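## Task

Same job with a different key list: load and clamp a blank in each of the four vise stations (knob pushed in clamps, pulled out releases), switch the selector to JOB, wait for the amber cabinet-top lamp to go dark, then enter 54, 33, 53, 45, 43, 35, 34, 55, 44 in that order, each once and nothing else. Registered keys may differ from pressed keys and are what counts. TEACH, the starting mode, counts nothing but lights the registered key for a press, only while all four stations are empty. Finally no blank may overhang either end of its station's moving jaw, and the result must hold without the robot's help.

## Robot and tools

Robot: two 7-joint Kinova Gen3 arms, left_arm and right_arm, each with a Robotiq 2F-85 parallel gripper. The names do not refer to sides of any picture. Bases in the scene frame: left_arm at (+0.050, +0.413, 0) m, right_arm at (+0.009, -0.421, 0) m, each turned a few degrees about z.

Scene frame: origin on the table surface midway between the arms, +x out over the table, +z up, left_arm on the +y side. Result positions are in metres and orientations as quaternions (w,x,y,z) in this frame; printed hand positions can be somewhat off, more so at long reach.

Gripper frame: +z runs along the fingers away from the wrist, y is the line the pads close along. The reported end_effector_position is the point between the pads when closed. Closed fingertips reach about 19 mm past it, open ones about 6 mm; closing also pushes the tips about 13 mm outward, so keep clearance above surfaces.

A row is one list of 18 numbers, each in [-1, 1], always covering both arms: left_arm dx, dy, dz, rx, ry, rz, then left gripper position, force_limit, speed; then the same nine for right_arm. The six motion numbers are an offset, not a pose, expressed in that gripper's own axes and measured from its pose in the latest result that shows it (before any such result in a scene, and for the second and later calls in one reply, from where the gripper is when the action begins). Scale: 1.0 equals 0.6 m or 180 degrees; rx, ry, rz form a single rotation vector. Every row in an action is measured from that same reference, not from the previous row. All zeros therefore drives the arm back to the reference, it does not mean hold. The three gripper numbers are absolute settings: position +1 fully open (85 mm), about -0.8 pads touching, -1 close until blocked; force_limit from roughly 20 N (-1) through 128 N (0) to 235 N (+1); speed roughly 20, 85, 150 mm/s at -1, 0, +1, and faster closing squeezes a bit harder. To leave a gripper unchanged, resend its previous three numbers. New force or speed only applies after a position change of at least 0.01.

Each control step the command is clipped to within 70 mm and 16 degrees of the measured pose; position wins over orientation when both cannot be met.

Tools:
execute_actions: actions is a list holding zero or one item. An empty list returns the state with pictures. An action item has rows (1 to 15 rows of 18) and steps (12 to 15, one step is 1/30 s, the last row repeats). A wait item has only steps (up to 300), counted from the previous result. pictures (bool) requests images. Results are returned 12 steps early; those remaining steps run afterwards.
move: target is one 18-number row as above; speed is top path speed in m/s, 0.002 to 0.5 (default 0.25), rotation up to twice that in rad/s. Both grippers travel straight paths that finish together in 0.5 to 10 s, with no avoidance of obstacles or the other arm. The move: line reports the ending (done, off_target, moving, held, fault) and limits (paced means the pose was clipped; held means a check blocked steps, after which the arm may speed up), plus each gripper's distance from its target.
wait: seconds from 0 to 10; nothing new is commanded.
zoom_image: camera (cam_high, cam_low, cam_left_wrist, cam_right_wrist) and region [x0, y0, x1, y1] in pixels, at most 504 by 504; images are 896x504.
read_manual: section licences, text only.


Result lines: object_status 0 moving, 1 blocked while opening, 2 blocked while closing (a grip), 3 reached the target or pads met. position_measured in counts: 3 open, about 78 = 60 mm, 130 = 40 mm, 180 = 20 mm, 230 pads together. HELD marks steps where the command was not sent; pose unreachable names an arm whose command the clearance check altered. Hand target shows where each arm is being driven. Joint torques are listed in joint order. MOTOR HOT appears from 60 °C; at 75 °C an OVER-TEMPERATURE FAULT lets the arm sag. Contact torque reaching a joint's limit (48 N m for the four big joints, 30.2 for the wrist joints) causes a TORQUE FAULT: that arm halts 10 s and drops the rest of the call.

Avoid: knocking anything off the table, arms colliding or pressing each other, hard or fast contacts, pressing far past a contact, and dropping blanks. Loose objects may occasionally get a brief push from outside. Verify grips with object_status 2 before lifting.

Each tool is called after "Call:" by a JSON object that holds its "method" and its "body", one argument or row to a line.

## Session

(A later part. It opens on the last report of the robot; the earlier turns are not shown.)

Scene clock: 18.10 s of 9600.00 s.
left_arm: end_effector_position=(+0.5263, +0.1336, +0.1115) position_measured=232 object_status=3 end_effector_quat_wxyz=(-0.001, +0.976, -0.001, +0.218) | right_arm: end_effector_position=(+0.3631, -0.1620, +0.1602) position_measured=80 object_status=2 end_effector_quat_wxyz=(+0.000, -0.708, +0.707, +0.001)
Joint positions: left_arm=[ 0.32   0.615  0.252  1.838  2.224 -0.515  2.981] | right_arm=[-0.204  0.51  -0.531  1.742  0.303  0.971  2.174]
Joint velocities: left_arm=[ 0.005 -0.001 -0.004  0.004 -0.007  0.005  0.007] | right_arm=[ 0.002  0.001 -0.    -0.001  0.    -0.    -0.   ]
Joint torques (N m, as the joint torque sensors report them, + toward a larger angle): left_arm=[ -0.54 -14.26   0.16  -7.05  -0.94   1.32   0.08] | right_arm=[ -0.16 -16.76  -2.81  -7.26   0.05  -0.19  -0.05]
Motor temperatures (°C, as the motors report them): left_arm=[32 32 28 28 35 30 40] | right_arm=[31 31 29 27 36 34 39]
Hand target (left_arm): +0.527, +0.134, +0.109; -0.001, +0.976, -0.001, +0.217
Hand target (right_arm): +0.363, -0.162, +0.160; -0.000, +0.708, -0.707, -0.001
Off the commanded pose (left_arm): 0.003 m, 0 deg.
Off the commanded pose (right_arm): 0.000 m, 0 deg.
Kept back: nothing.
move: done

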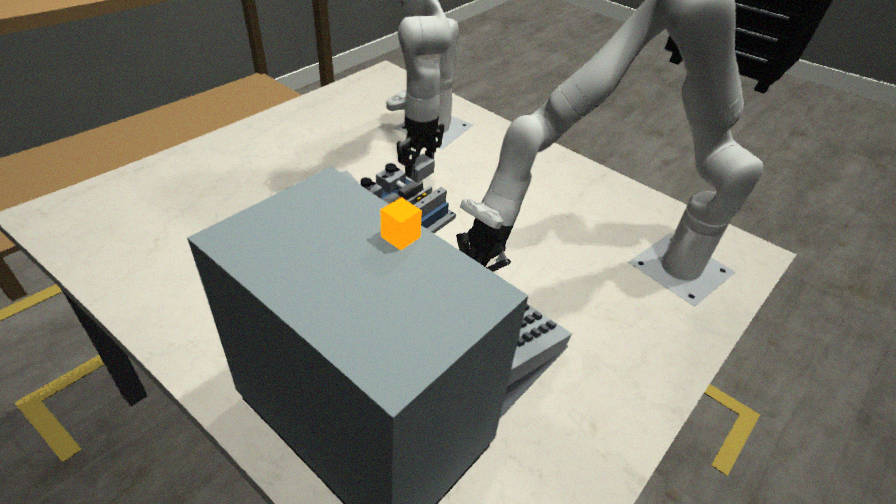

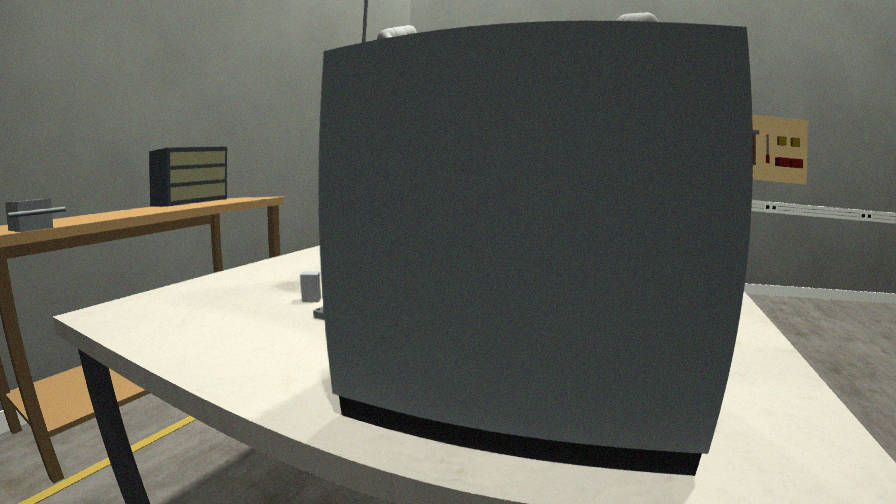

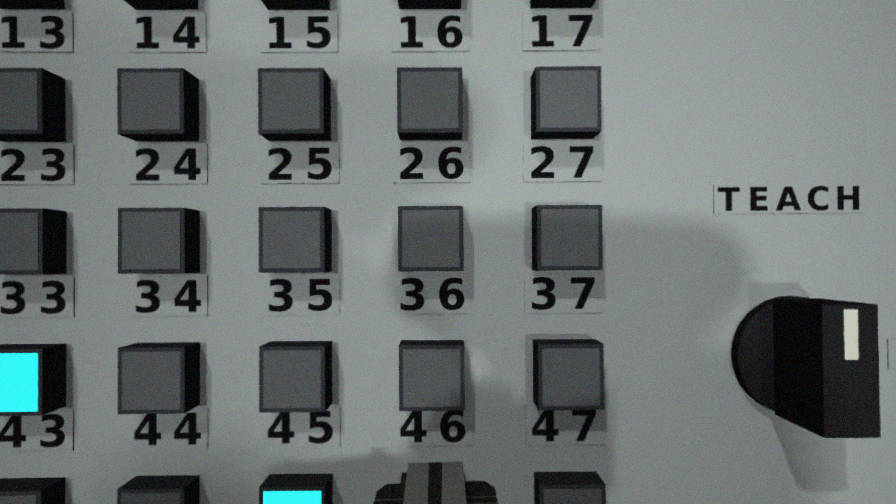

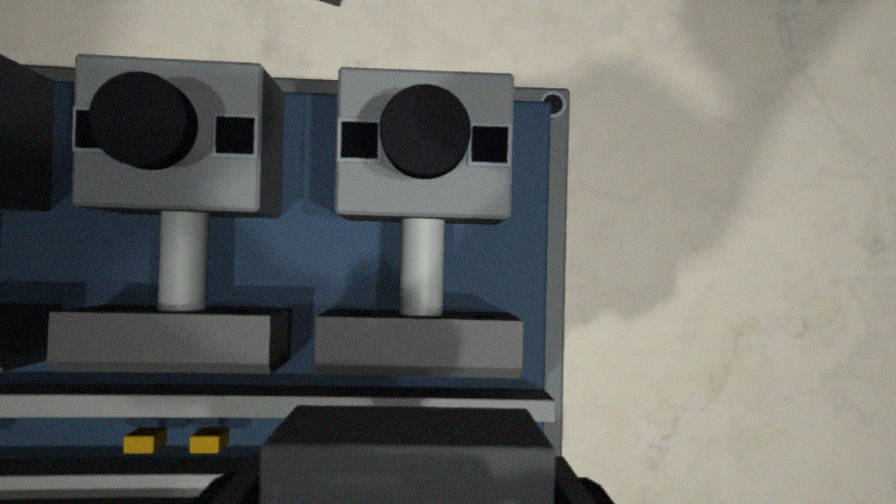

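Call:
{"method": "move", "body": {
  "target": [0,0,-0.02,0,0,0,-1,0,1,-0.005,0.001,0.03,0,0,0,-1,-0.4,-0.3],
  "speed": 0.08
}}

Call:
{"method": "move", "body": {
  "target": [0.1115,-0.0575,0,0,0,0,-1,0,1,0,0,0.02,0,0,0,-1,-0.4,-0.3],
  "speed": 0.15
}}

Call:
{"method": "move", "body": {
  "target": [0,0,0.0235,0,0,0,-1,0,1,0,0,0.008,0,0,0,-1,-0.4,-0.3],
  "speed": 0.03
}}

Scene clock: 20.87 s of 9600.00 s.
left_arm: end_effector_position=(+0.5212, +0.1335, +0.1222) position_measured=232 object_status=3 end_effector_quat_wxyz=(-0.001, +0.976, -0.001, +0.218) | right_arm: end_effector_position=(+0.3626, -0.1591, +0.1423) position_measured=80 object_status=2 end_effector_quat_wxyz=(+0.000, -0.707, +0.707, +0.001)
Joint positions: left_arm=[ 0.313  0.591  0.271  1.843  2.245 -0.537  2.963] | right_arm=[-0.22   0.539 -0.519  1.763  0.323  0.925  2.151]
Joint velocities: left_arm=[-0.002 -0.003  0.001 -0.001  0.001 -0.003 -0.001] | right_arm=[-0.003  0.004  0.002  0.001  0.001 -0.003 -0.003]
Joint torques (N m, as the joint torque sensors report them, + toward a larger angle): left_arm=[  0.31 -18.62   1.99  -5.81  -0.25   0.13   0.11] | right_arm=[  0.   -16.6   -2.88  -7.11   0.1   -0.21   0.09]
Motor temperatures (°C, as the motors report them): left_arm=[32 32 28 28 35 30 40] | right_arm=[31 31 29 27 36 34 39]
Hand target (left_arm): +0.521, +0.134, +0.122; -0.001, +0.976, -0.001, +0.218
Hand target (right_arm): +0.363, -0.159, +0.142; -0.000, +0.707, -0.707, -0.001
Off the commanded pose (left_arm): 0.000 m, 0 deg.
Off the commanded pose (right_arm): 0.000 m, 0 deg.
Kept back: nothing.
move: done

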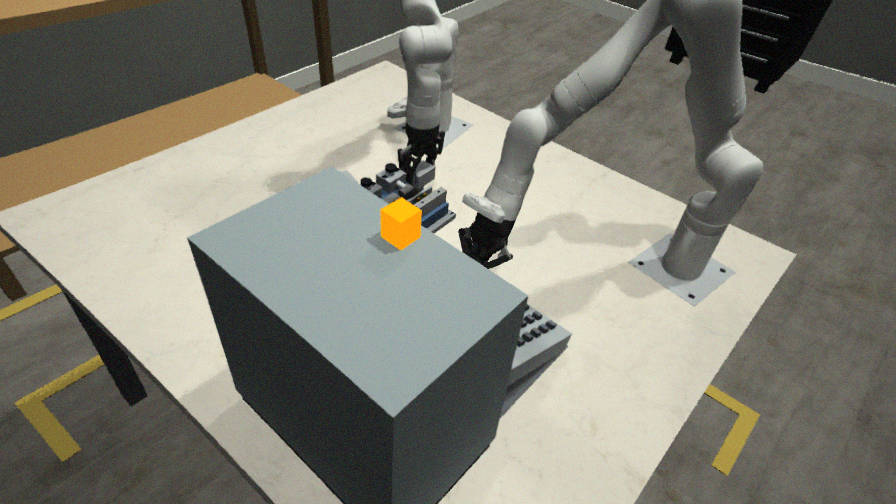

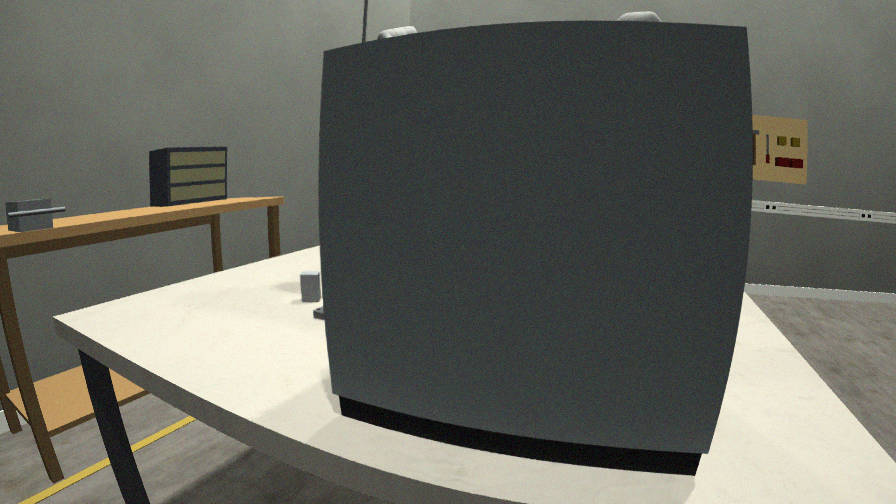

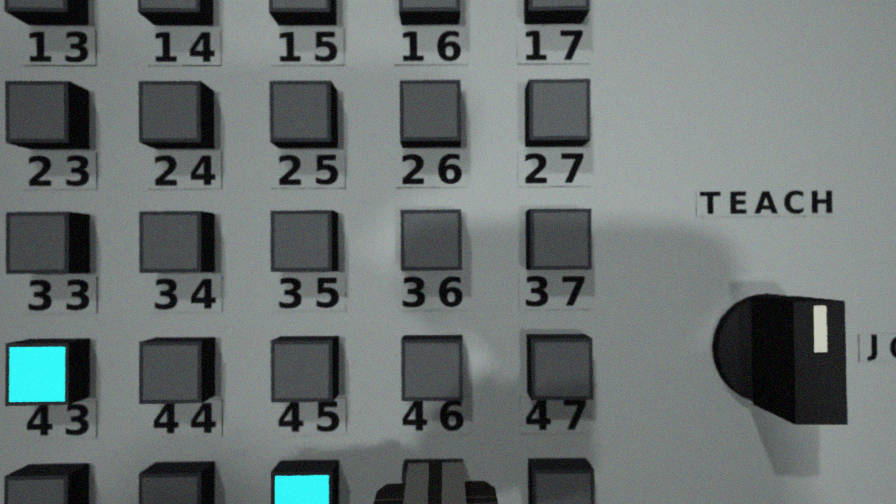

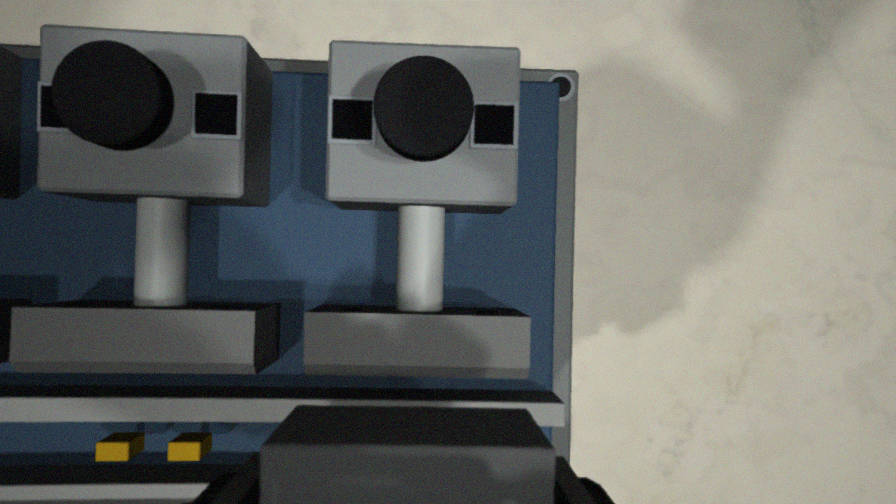

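Scene clock: 21.90 s of 9600.00 s.
left_arm: end_effector_position=(+0.5816, +0.1678, +0.1508) position_measured=232 object_status=3 end_effector_quat_wxyz=(-0.001, +0.976, -0.001, +0.218) | right_arm: end_effector_position=(+0.3626, -0.1591, +0.1303) position_measured=80 object_status=2 end_effector_quat_wxyz=(+0.000, -0.707, +0.707, +0.001)
Joint positions: left_arm=[ 0.123  0.603  0.365  1.714  2.344 -0.607  2.707] | right_arm=[-0.227  0.558 -0.511  1.778  0.337  0.893  2.139]
Joint velocities: left_arm=[-0.005  0.002  0.    -0.002  0.003 -0.001 -0.004] | right_arm=[-0.002 -0.    -0.    -0.    -0.    -0.    -0.   ]
Joint torques (N m, as the joint torque sensors report them, + toward a larger angle): left_arm=[  0.29 -19.11   2.59  -6.4   -0.39   0.71   0.11] | right_arm=[ -0.14 -17.27  -2.89  -6.63   0.09  -0.2    0.  ]
Motor temperatures (°C, as the motors report them): left_arm=[32 32 28 28 35 30 40] | right_arm=[31 31 29 27 36 34 39]
Hand target (left_arm): +0.582, +0.168, +0.151; -0.001, +0.976, -0.001, +0.218
Hand target (right_arm): +0.363, -0.159, +0.130; -0.000, +0.707, -0.707, -0.001
Off the commanded pose (left_arm): 0.000 m, 0 deg.
Off the commanded pose (right_arm): 0.000 m, 0 deg.
Kept back: nothing.
move: done

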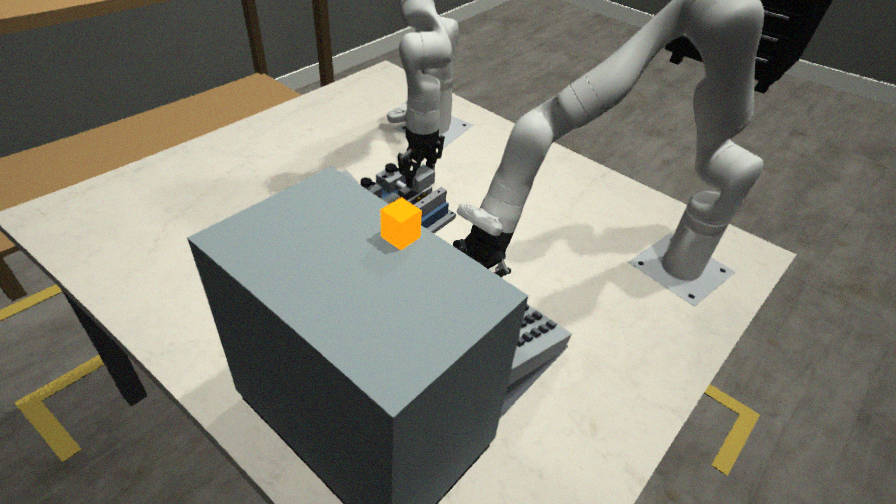

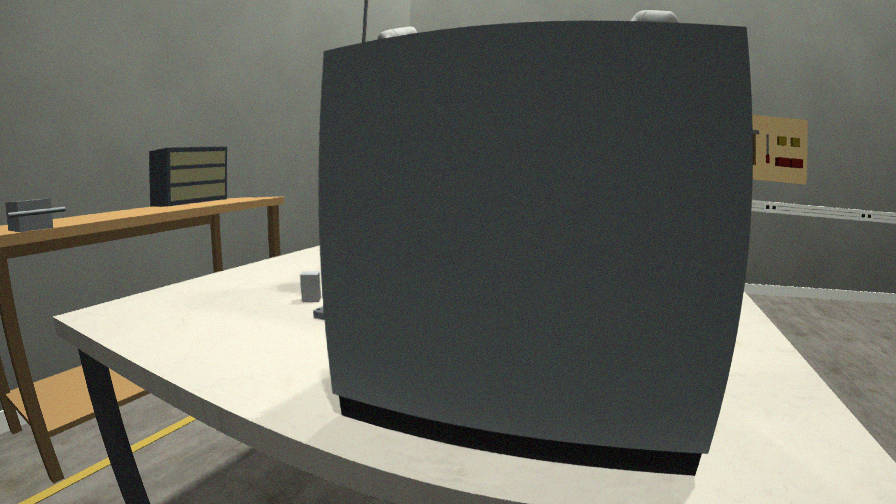

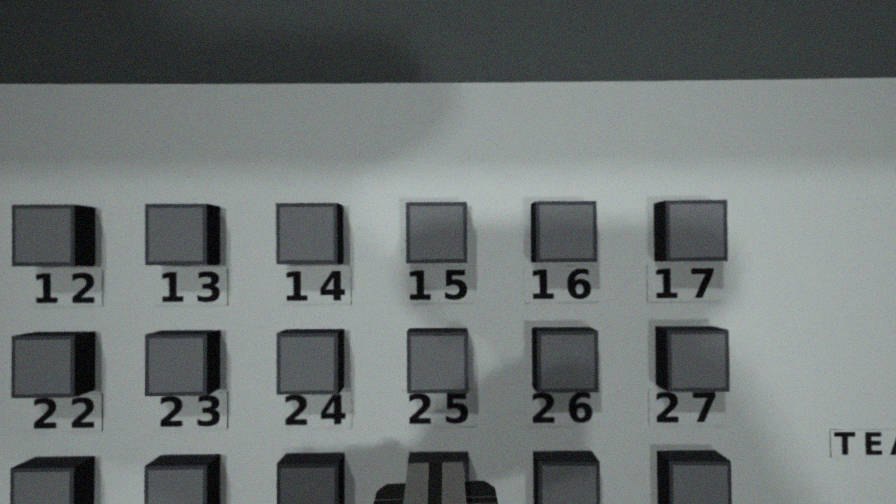

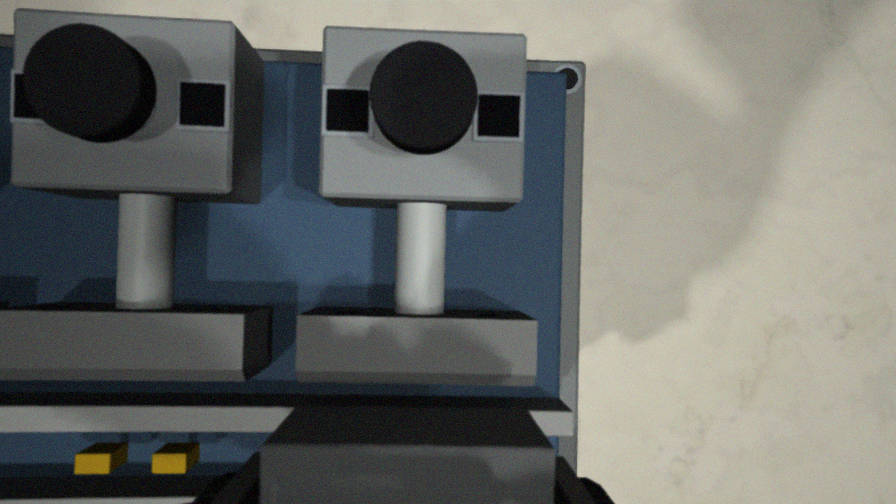

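Scene clock: 22.60 s of 9600.00 s.
left_arm: end_effector_position=(+0.5866, +0.1677, +0.1401) position_measured=232 object_status=3 end_effector_quat_wxyz=(-0.001, +0.976, -0.001, +0.219) | right_arm: end_effector_position=(+0.3627, -0.1592, +0.1256) position_measured=80 object_status=2 end_effector_quat_wxyz=(+0.000, -0.707, +0.707, +0.000)
Joint positions: left_arm=[ 0.132  0.626  0.349  1.71   2.325 -0.587  2.723] | right_arm=[-0.229  0.565 -0.507  1.784  0.343  0.881  2.134]
Joint velocities: left_arm=[ 0.002 -0.001 -0.004  0.002 -0.004  0.003  0.004] | right_arm=[-0.001  0.002  0.002  0.001  0.002 -0.003 -0.001]
Joint torques (N m, as the joint torque sensors report them, + toward a larger angle): left_arm=[ -0.93 -15.77   1.97  -7.73  -0.61   1.5    0.25] | right_arm=[ -0.39 -17.32  -3.13  -6.36  -0.08   0.03  -0.08]
Motor temperatures (°C, as the motors report them): left_arm=[32 32 28 28 35 30 40] | right_arm=[31 31 29 27 36 34 39]
Hand target (left_arm): +0.588, +0.168, +0.138; -0.001, +0.976, -0.001, +0.218
Hand target (right_arm): +0.363, -0.159, +0.126; -0.000, +0.707, -0.707, -0.001
Off the commanded pose (left_arm): 0.002 m, 0 deg.
Off the commanded pose (right_arm): 0.000 m, 0 deg.
Kept back: nothing.
move: done

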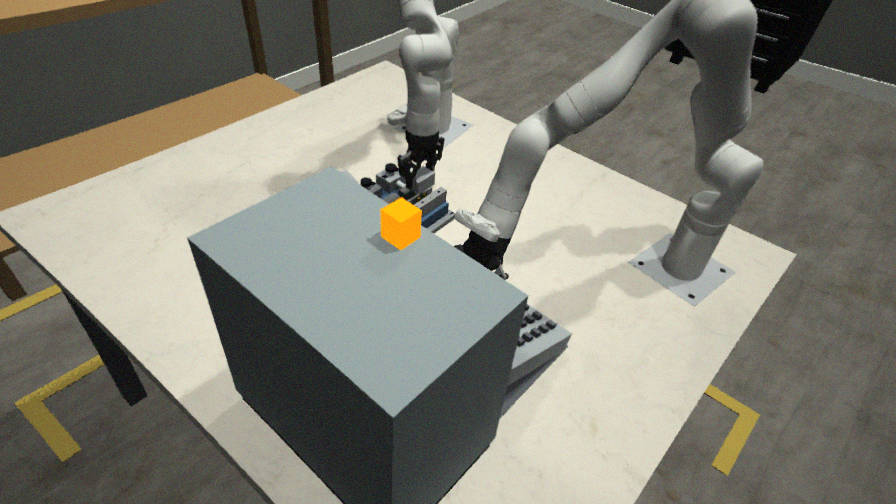

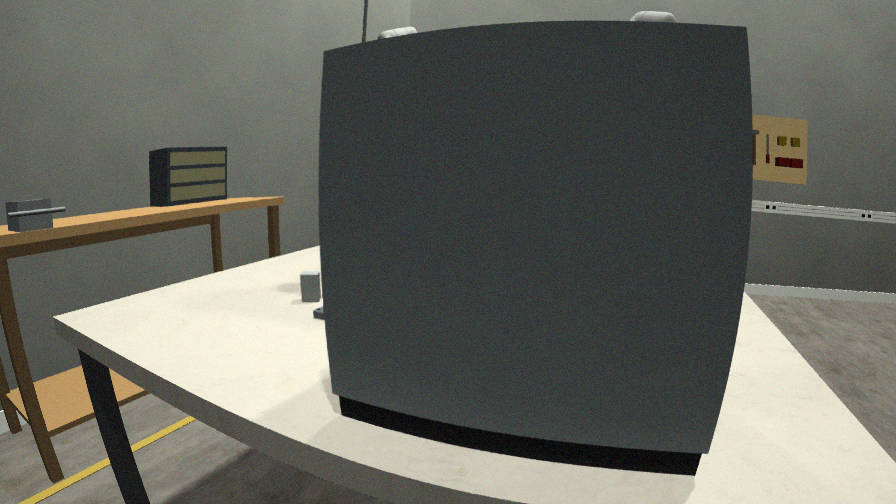

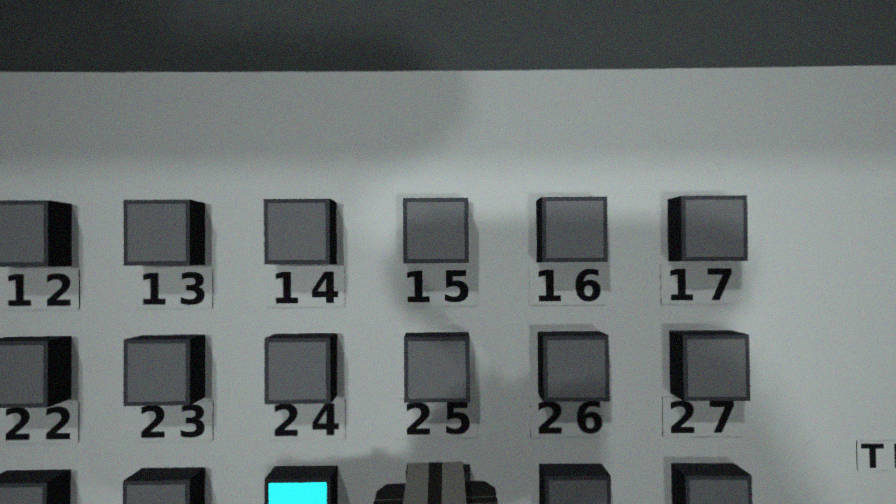

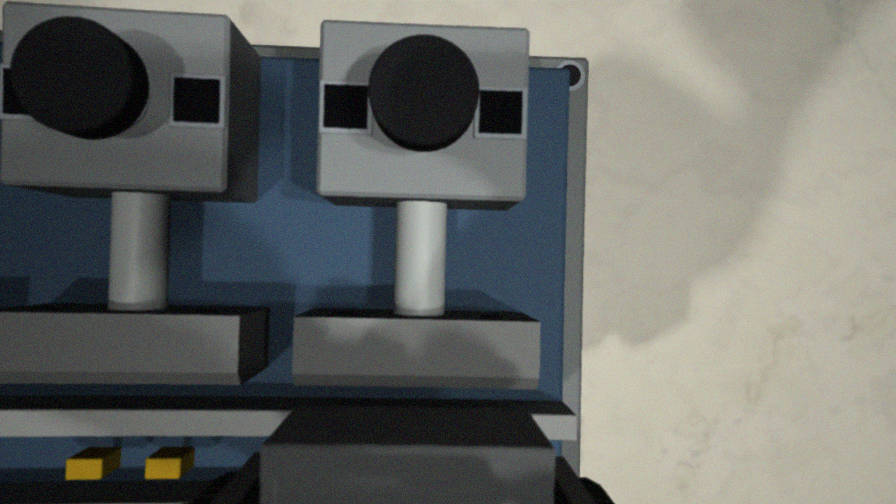

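Call:
{"method": "move", "body": {
  "target": [0,0,-0.05,0,0,0,-1,0,1,0,0.0012,0.051,0,0,0,-1,-0.4,-0.3],
  "speed": 0.035
}}

Scene clock: 24.13 s of 9600.00 s.
left_arm: end_effector_position=(+0.5738, +0.1675, +0.1669) position_measured=232 object_status=3 end_effector_quat_wxyz=(-0.001, +0.976, -0.001, +0.219) | right_arm: end_effector_position=(+0.3621, -0.1593, +0.0953) position_measured=80 object_status=2 end_effector_quat_wxyz=(+0.000, -0.707, +0.707, +0.000)
Joint positions: left_arm=[ 0.115  0.568  0.387  1.719  2.369 -0.638  2.689] | right_arm=[-0.249  0.614 -0.481  1.819  0.38   0.8    2.101]
Joint velocities: left_arm=[-0.003 -0.005  0.002  0.     0.002 -0.003 -0.001] | right_arm=[-0.001  0.004  0.001  0.003  0.003 -0.004 -0.001]
Joint torques (N m, as the joint torque sensors report them, + toward a larger angle): left_arm=[  0.06 -18.97   2.41  -6.74  -0.29   0.3    0.29] | right_arm=[ -0.24 -17.34  -2.94  -6.07  -0.08  -0.12   0.04]
Motor temperatures (°C, as the motors report them): left_arm=[32 33 28 28 35 30 40] | right_arm=[31 31 29 27 36 34 39]
Hand target (left_arm): +0.574, +0.168, +0.167; -0.001, +0.976, -0.001, +0.219
Hand target (right_arm): +0.362, -0.159, +0.095; -0.000, +0.707, -0.707, -0.000
Off the commanded pose (left_arm): 0.000 m, 0 deg.
Off the commanded pose (right_arm): 0.000 m, 0 deg.
Kept back: nothing.
move: done

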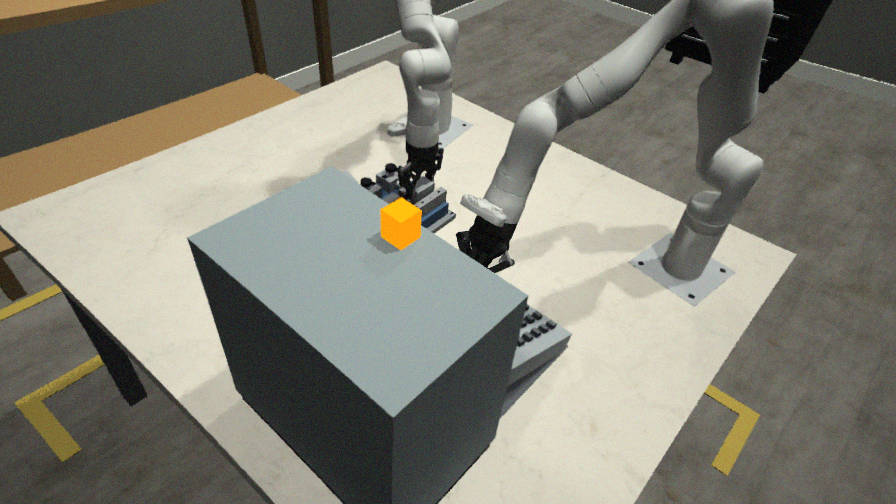

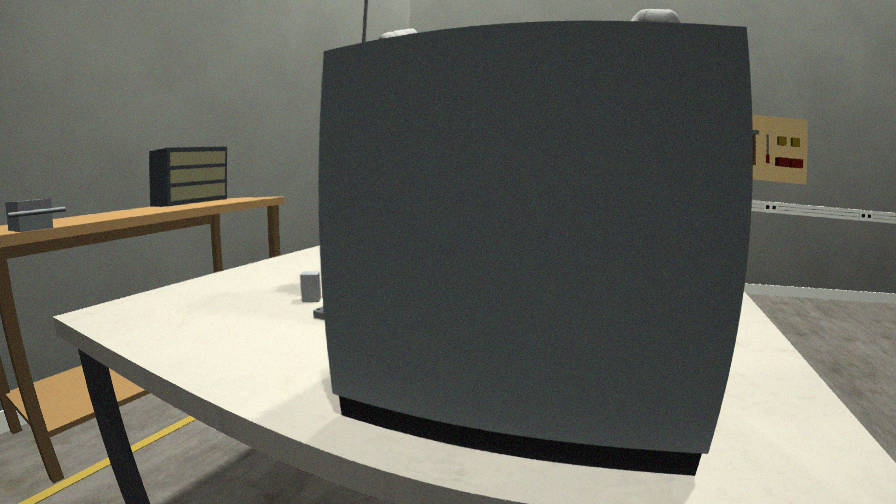

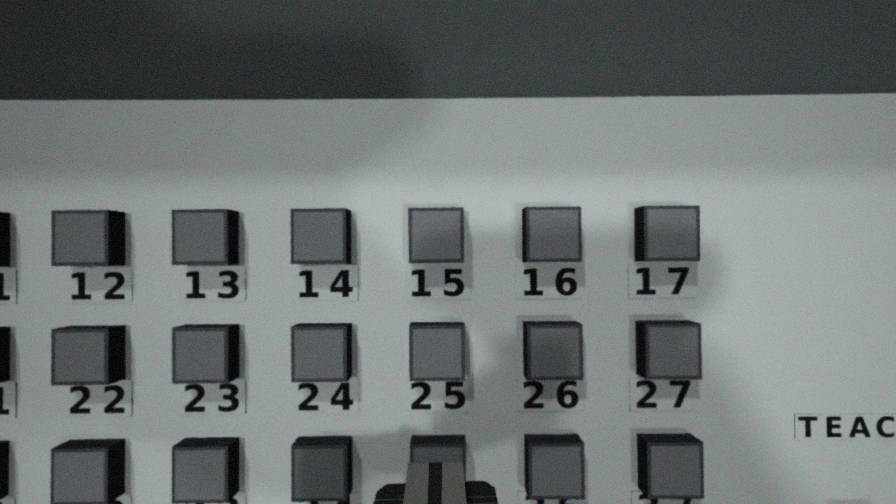

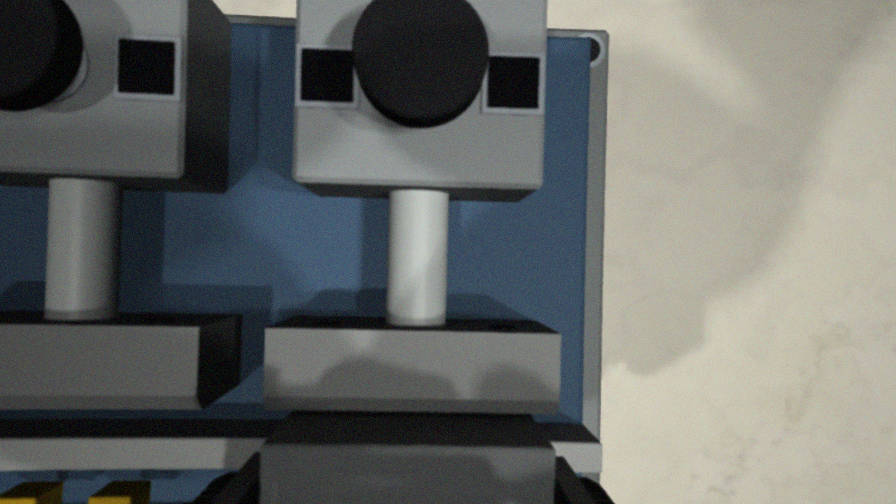

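Call:
{"method": "execute_actions", "body": {
  "actions": [
    {"rows":[[0,0,0,0,0,0,-1,0,1,0,0,0.0012,0,0,0,-1,-0.4,-0.3],[0,0,0,0,0,0,-1,0,1,0,0,0.0012,0,0,0,-1,-0.4,-0.3],[0,0,0,0,0,0,-1,0,1,0,0,0.0012,0,0,0,-1,-0.4,-0.3],[0,0,0,0,0,0,-1,0,1,0,0,0.0012,0,0,0,-1,-0.4,-0.3],[0,0,0,0,0,0,-1,0,1,0,0,0.0012,0,0,0,0.62,0,0.5]],"steps":12}
  ]
}}

Call:
{"method": "move", "body": {
  "target": [0,0,0,0,0,0,-1,0,1,0,0,-0.075,0,0,0,0.62,0,0.5],
  "speed": 0.15
}}

Call:
{"method": "move", "body": {
  "target": [0,0,0,0,0,0,-1,0,1,0.167,0.0015,0,0,0,0,-1,0,1],
  "speed": 0.25
}}

Call:
{"method": "move", "body": {
  "target": [0,0,0,0,0,0,-1,0,1,0,0,0.036,0,0,0,-1,0,1],
  "speed": 0.04
}}

Scene clock: 25.03 s of 9600.00 s.
left_arm: end_effector_position=(+0.5738, +0.1676, +0.1672) position_measured=232 object_status=3 end_effector_quat_wxyz=(-0.001, +0.976, -0.001, +0.219) | right_arm: end_effector_position=(+0.3621, -0.1593, +0.0950) position_measured=80 object_status=2 end_effector_quat_wxyz=(+0.000, -0.707, +0.707, +0.000)
Joint positions: left_arm=[ 0.115  0.567  0.387  1.719  2.369 -0.638  2.688] | right_arm=[-0.249  0.615 -0.481  1.819  0.38   0.8    2.101]
Joint velocities: left_arm=[0.002 0.    0.001 0.    0.001 0.    0.   ] | right_arm=[-0.001 -0.     0.     0.     0.001 -0.     0.   ]
Joint torques (N m, as the joint torque sensors report them, + toward a larger angle): left_arm=[  0.02 -18.76   2.5   -6.74  -0.29   0.46   0.21] | right_arm=[ -0.21 -17.4   -2.97  -5.79   0.05  -0.17  -0.03]
Motor temperatures (°C, as the motors report them): left_arm=[32 33 28 28 35 30 40] | right_arm=[31 31 29 27 36 34 39]
Kept back: the last 12 steps of this action.
Steps of this call (steps 1 to 27: nothing new was sent). Readings (end_effector_position | what the end effector reports):
1: left_arm (+0.5738, +0.1676, +0.1670) | right_arm (+0.3621, -0.1593, +0.0952) | left_arm position_measured=232 object_status=3 | right_arm position_measured=80 object_status=2
2: left_arm (+0.5738, +0.1676, +0.1670) | right_arm (+0.3621, -0.1593, +0.0951) | left_arm position_measured=232 object_status=3 | right_arm position_measured=80 object_status=2
4: left_arm (+0.5738, +0.1676, +0.1671) | right_arm (+0.3621, -0.1593, +0.0951) | left_arm position_measured=232 object_status=3 | right_arm position_measured=80 object_status=2
8: left_arm (+0.5738, +0.1676, +0.1672) | right_arm (+0.3621, -0.1593, +0.0951) | left_arm position_measured=232 object_status=3 | right_arm position_measured=80 object_status=2
27: the state above

Scene clock: 26.50 s of 9600.00 s.
left_arm: end_effector_position=(+0.5738, +0.1675, +0.1669) position_measured=232 object_status=3 end_effector_quat_wxyz=(-0.001, +0.976, -0.001, +0.219) | right_arm: end_effector_position=(+0.3619, -0.1591, +0.1394) position_measured=50 object_status=3 end_effector_quat_wxyz=(+0.000, -0.707, +0.707, +0.001)
Joint positions: left_arm=[ 0.115  0.568  0.387  1.719  2.369 -0.638  2.689] | right_arm=[-0.223  0.542 -0.517  1.769  0.326  0.916  2.148]
Joint velocities: left_arm=[-0. -0.  0. -0. -0.  0.  0.] | right_arm=[ 0.003 -0.003 -0.001 -0.002 -0.001  0.003  0.001]
Joint torques (N m, as the joint torque sensors report them, + toward a larger angle): left_arm=[  0.08 -18.74   2.46  -6.78  -0.23   0.35   0.2 ] | right_arm=[ -0.23 -15.85  -2.75  -6.32   0.04  -0.26   0.05]
Motor temperatures (°C, as the motors report them): left_arm=[32 33 28 28 35 30 40] | right_arm=[31 31 29 27 36 34 39]
Hand target (left_arm): +0.574, +0.168, +0.167; -0.001, +0.976, -0.001, +0.219
Hand target (right_arm): +0.362, -0.159, +0.140; -0.000, +0.707, -0.707, -0.000
Off your previous action's commanded pose (left_arm): 0.000 m, 0 deg at its last step (step 12 of this call).
Off your previous action's commanded pose (right_arm): 0.000 m, 0 deg at its last step (step 12 of this call).
Off the commanded pose (left_arm): 0.000 m, 0 deg.
Off the commanded pose (right_arm): 0.000 m, 0 deg.
Kept back: nothing.
move: done

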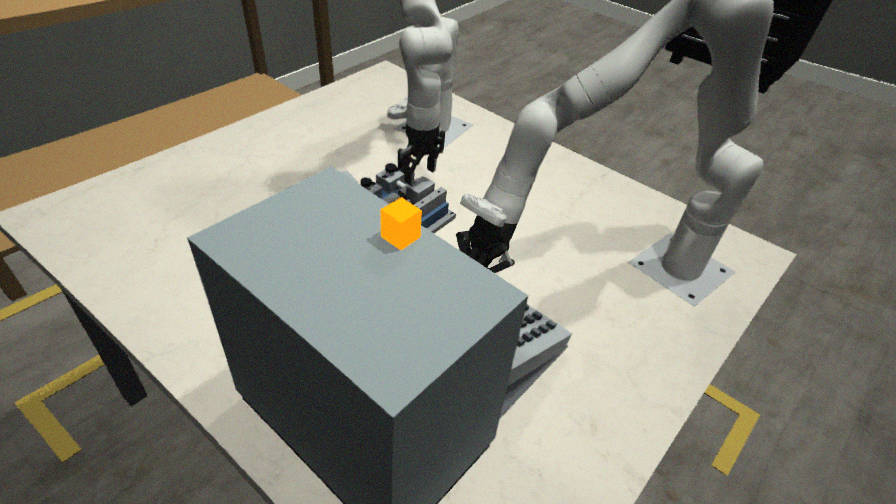

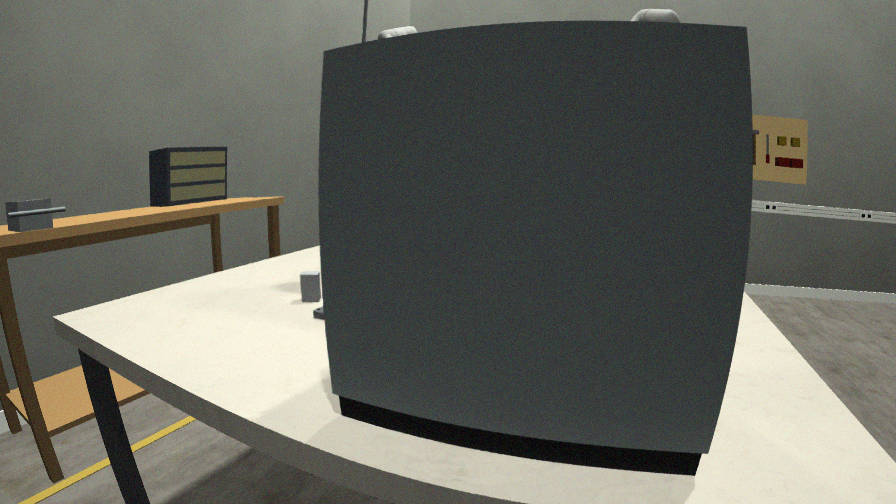

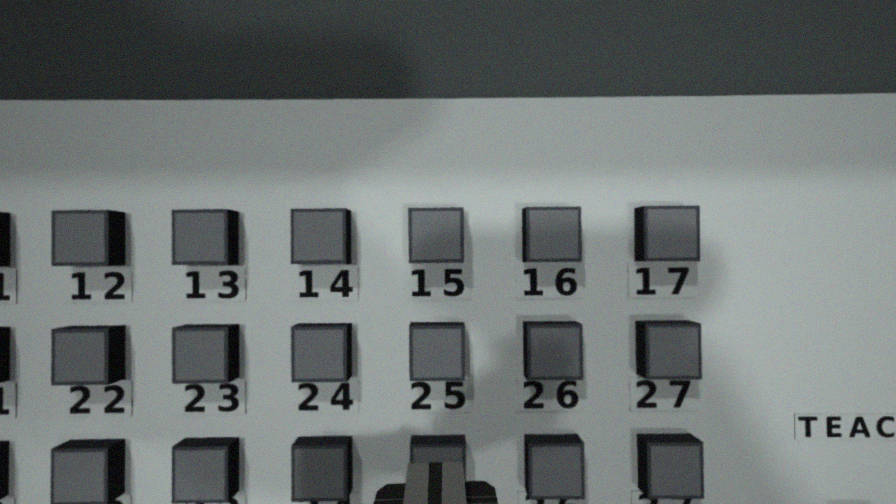

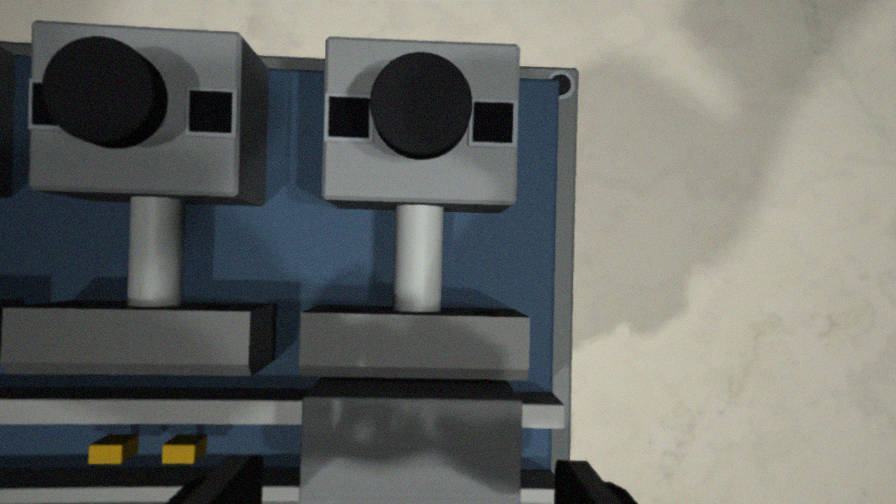

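Scene clock: 27.50 s of 9600.00 s.
left_arm: end_effector_position=(+0.5738, +0.1675, +0.1669) position_measured=232 object_status=3 end_effector_quat_wxyz=(-0.001, +0.976, -0.001, +0.219) | right_arm: end_effector_position=(+0.3616, -0.2590, +0.1393) position_measured=232 object_status=3 end_effector_quat_wxyz=(+0.000, -0.708, +0.707, +0.000)
Joint positions: left_arm=[ 0.115  0.568  0.387  1.719  2.369 -0.638  2.689] | right_arm=[ 0.01   0.445 -0.522  1.937  0.293  0.834  2.357]
Joint velocities: left_arm=[ 0.001  0.    -0.     0.     0.001 -0.002 -0.001] | right_arm=[ 0.007 -0.003  0.001  0.002 -0.003 -0.001  0.005]
Joint torques (N m, as the joint torque sensors report them, + toward a larger angle): left_arm=[  0.18 -18.78   2.42  -6.88  -0.26   0.4    0.19] | right_arm=[ -0.31 -14.14  -2.47  -6.01  -0.01  -0.33  -0.15]
Motor temperatures (°C, as the motors report them): left_arm=[32 33 28 28 35 30 40] | right_arm=[31 31 29 27 36 34 39]
Hand target (left_arm): +0.574, +0.168, +0.167; -0.001, +0.976, -0.001, +0.219
Hand target (right_arm): +0.362, -0.259, +0.139; -0.000, +0.707, -0.707, -0.000
Off the commanded pose (left_arm): 0.000 m, 0 deg.
Off the commanded pose (right_arm): 0.001 m, 0 deg.
Kept back: nothing.
move: done

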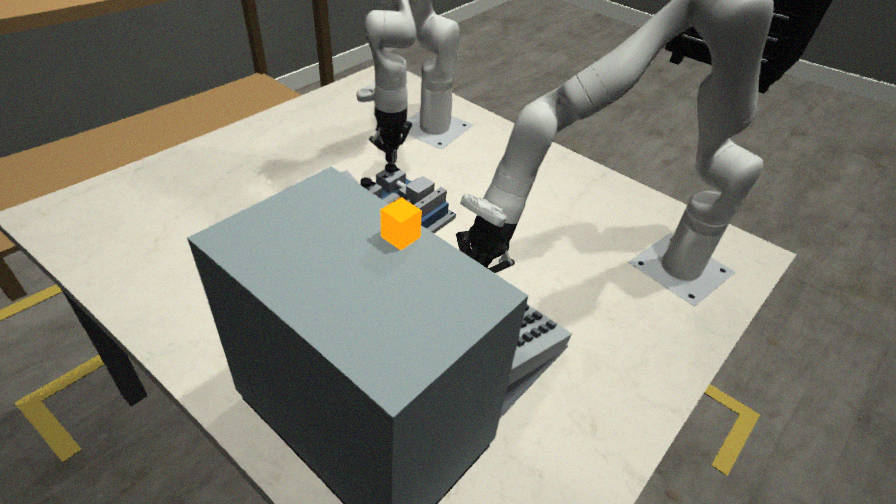

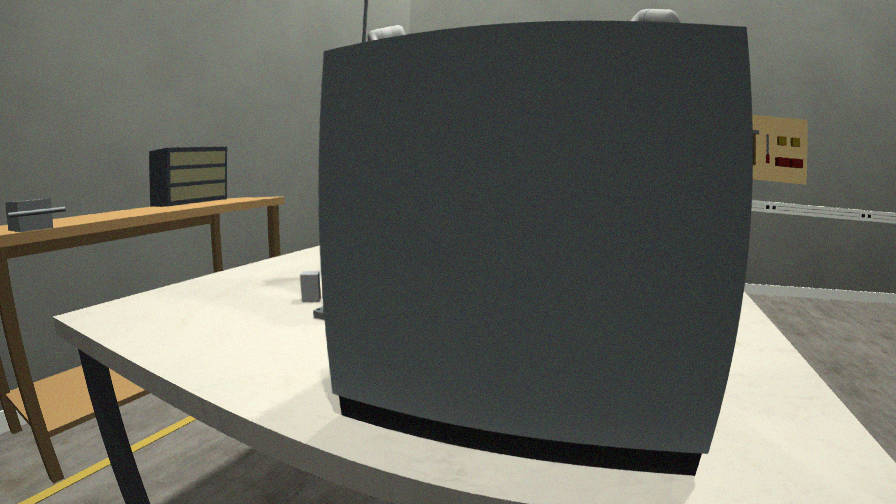

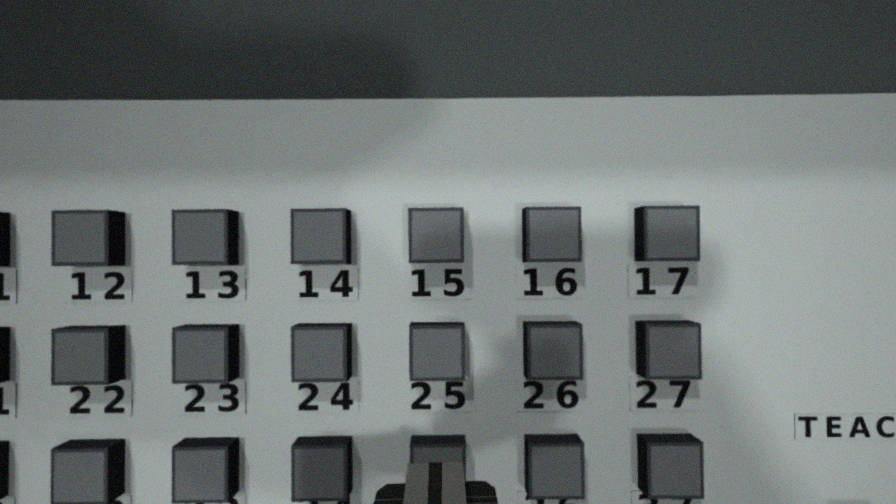

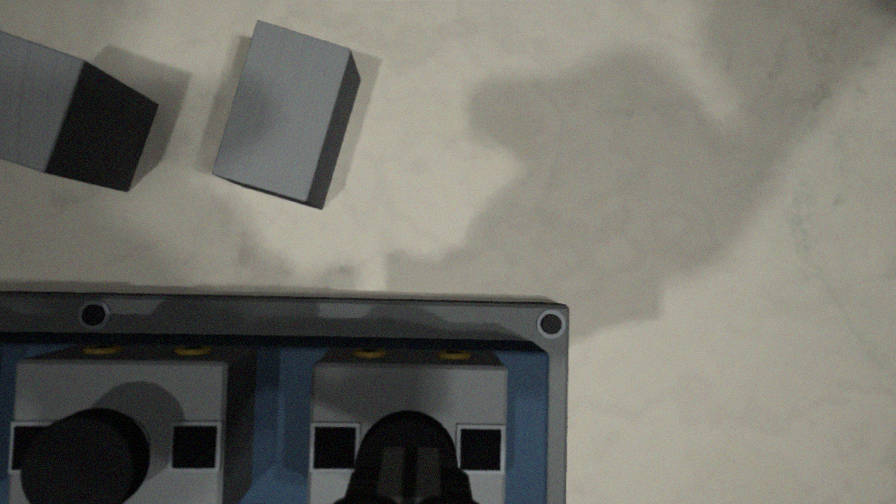

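Scene clock: 28.33 s of 9600.00 s.
left_arm: end_effector_position=(+0.5738, +0.1675, +0.1669) position_measured=232 object_status=3 end_effector_quat_wxyz=(-0.001, +0.976, -0.001, +0.219) | right_arm: end_effector_position=(+0.3616, -0.2590, +0.1190) position_measured=232 object_status=3 end_effector_quat_wxyz=(+0.001, -0.708, +0.707, -0.000)
Joint positions: left_arm=[ 0.115  0.568  0.387  1.719  2.369 -0.638  2.689] | right_arm=[-0.008  0.481 -0.503  1.965  0.325  0.773  2.328]
Joint velocities: left_arm=[ 0.     0.001  0.     0.001 -0.     0.002 -0.   ] | right_arm=[-0.004  0.005  0.002  0.004  0.003 -0.005 -0.003]
Joint torques (N m, as the joint torque sensors report them, + toward a larger angle): left_arm=[  0.05 -18.78   2.47  -6.71  -0.28   0.35   0.24] | right_arm=[ -0.14 -12.27  -1.77  -5.64   0.05  -0.71   0.18]
Motor temperatures (°C, as the motors report them): left_arm=[32 33 28 28 35 30 40] | right_arm=[31 31 29 27 36 34 39]
Hand target (left_arm): +0.574, +0.168, +0.167; -0.001, +0.976, -0.001, +0.219
Hand target (right_arm): +0.362, -0.259, +0.118; -0.000, +0.708, -0.707, -0.000
Off the commanded pose (left_arm): 0.000 m, 0 deg.
Off the commanded pose (right_arm): 0.001 m, 0 deg.
Kept back: nothing.
move: done

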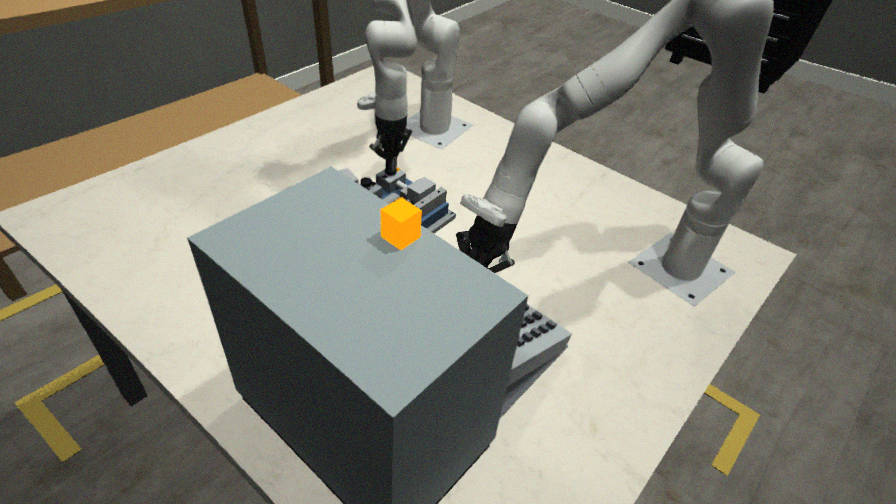

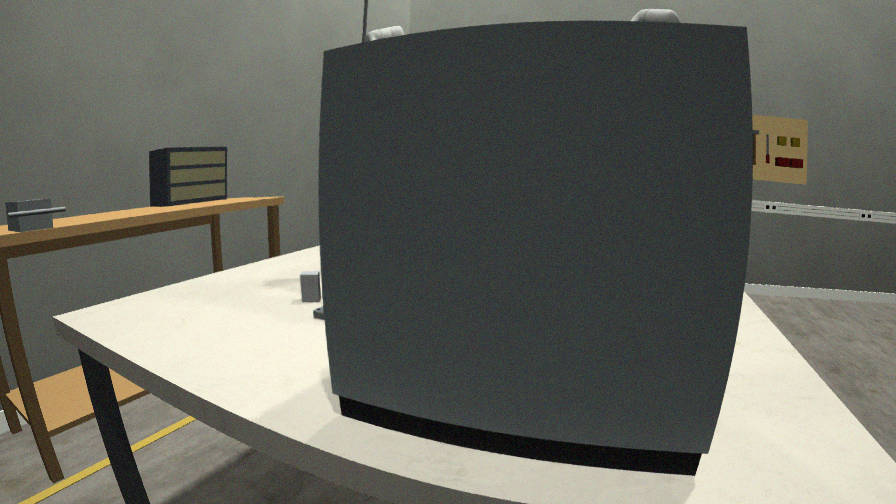

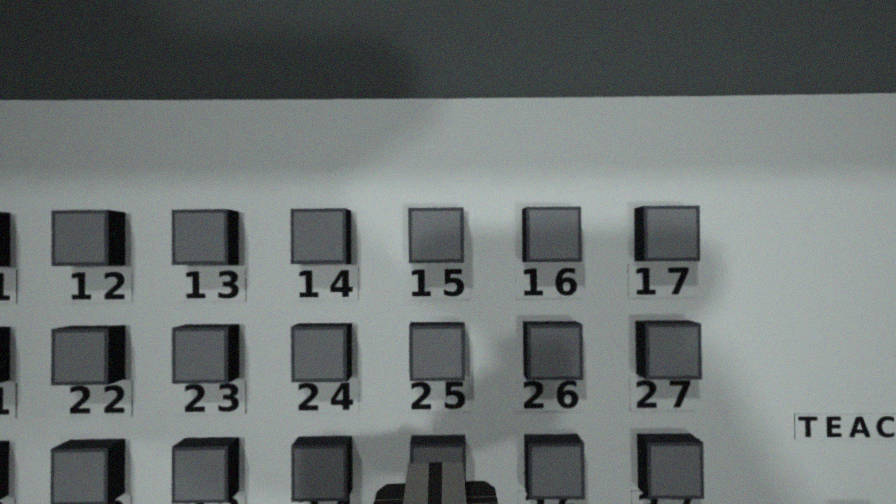

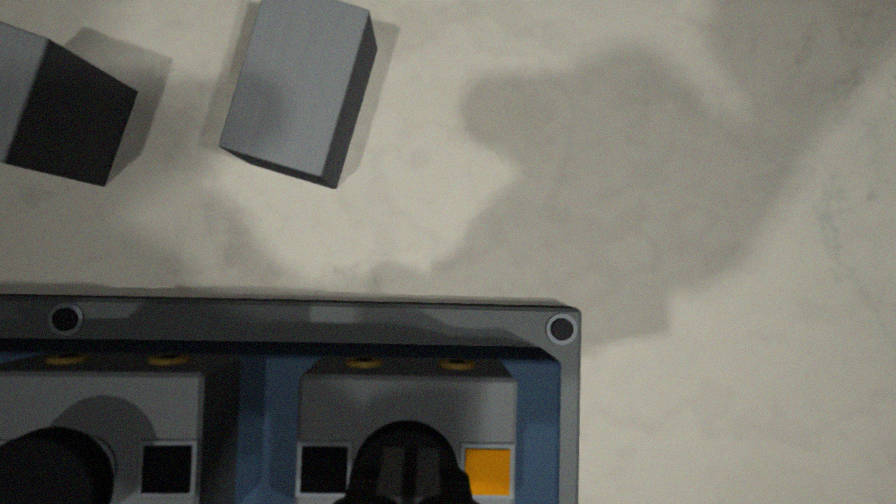

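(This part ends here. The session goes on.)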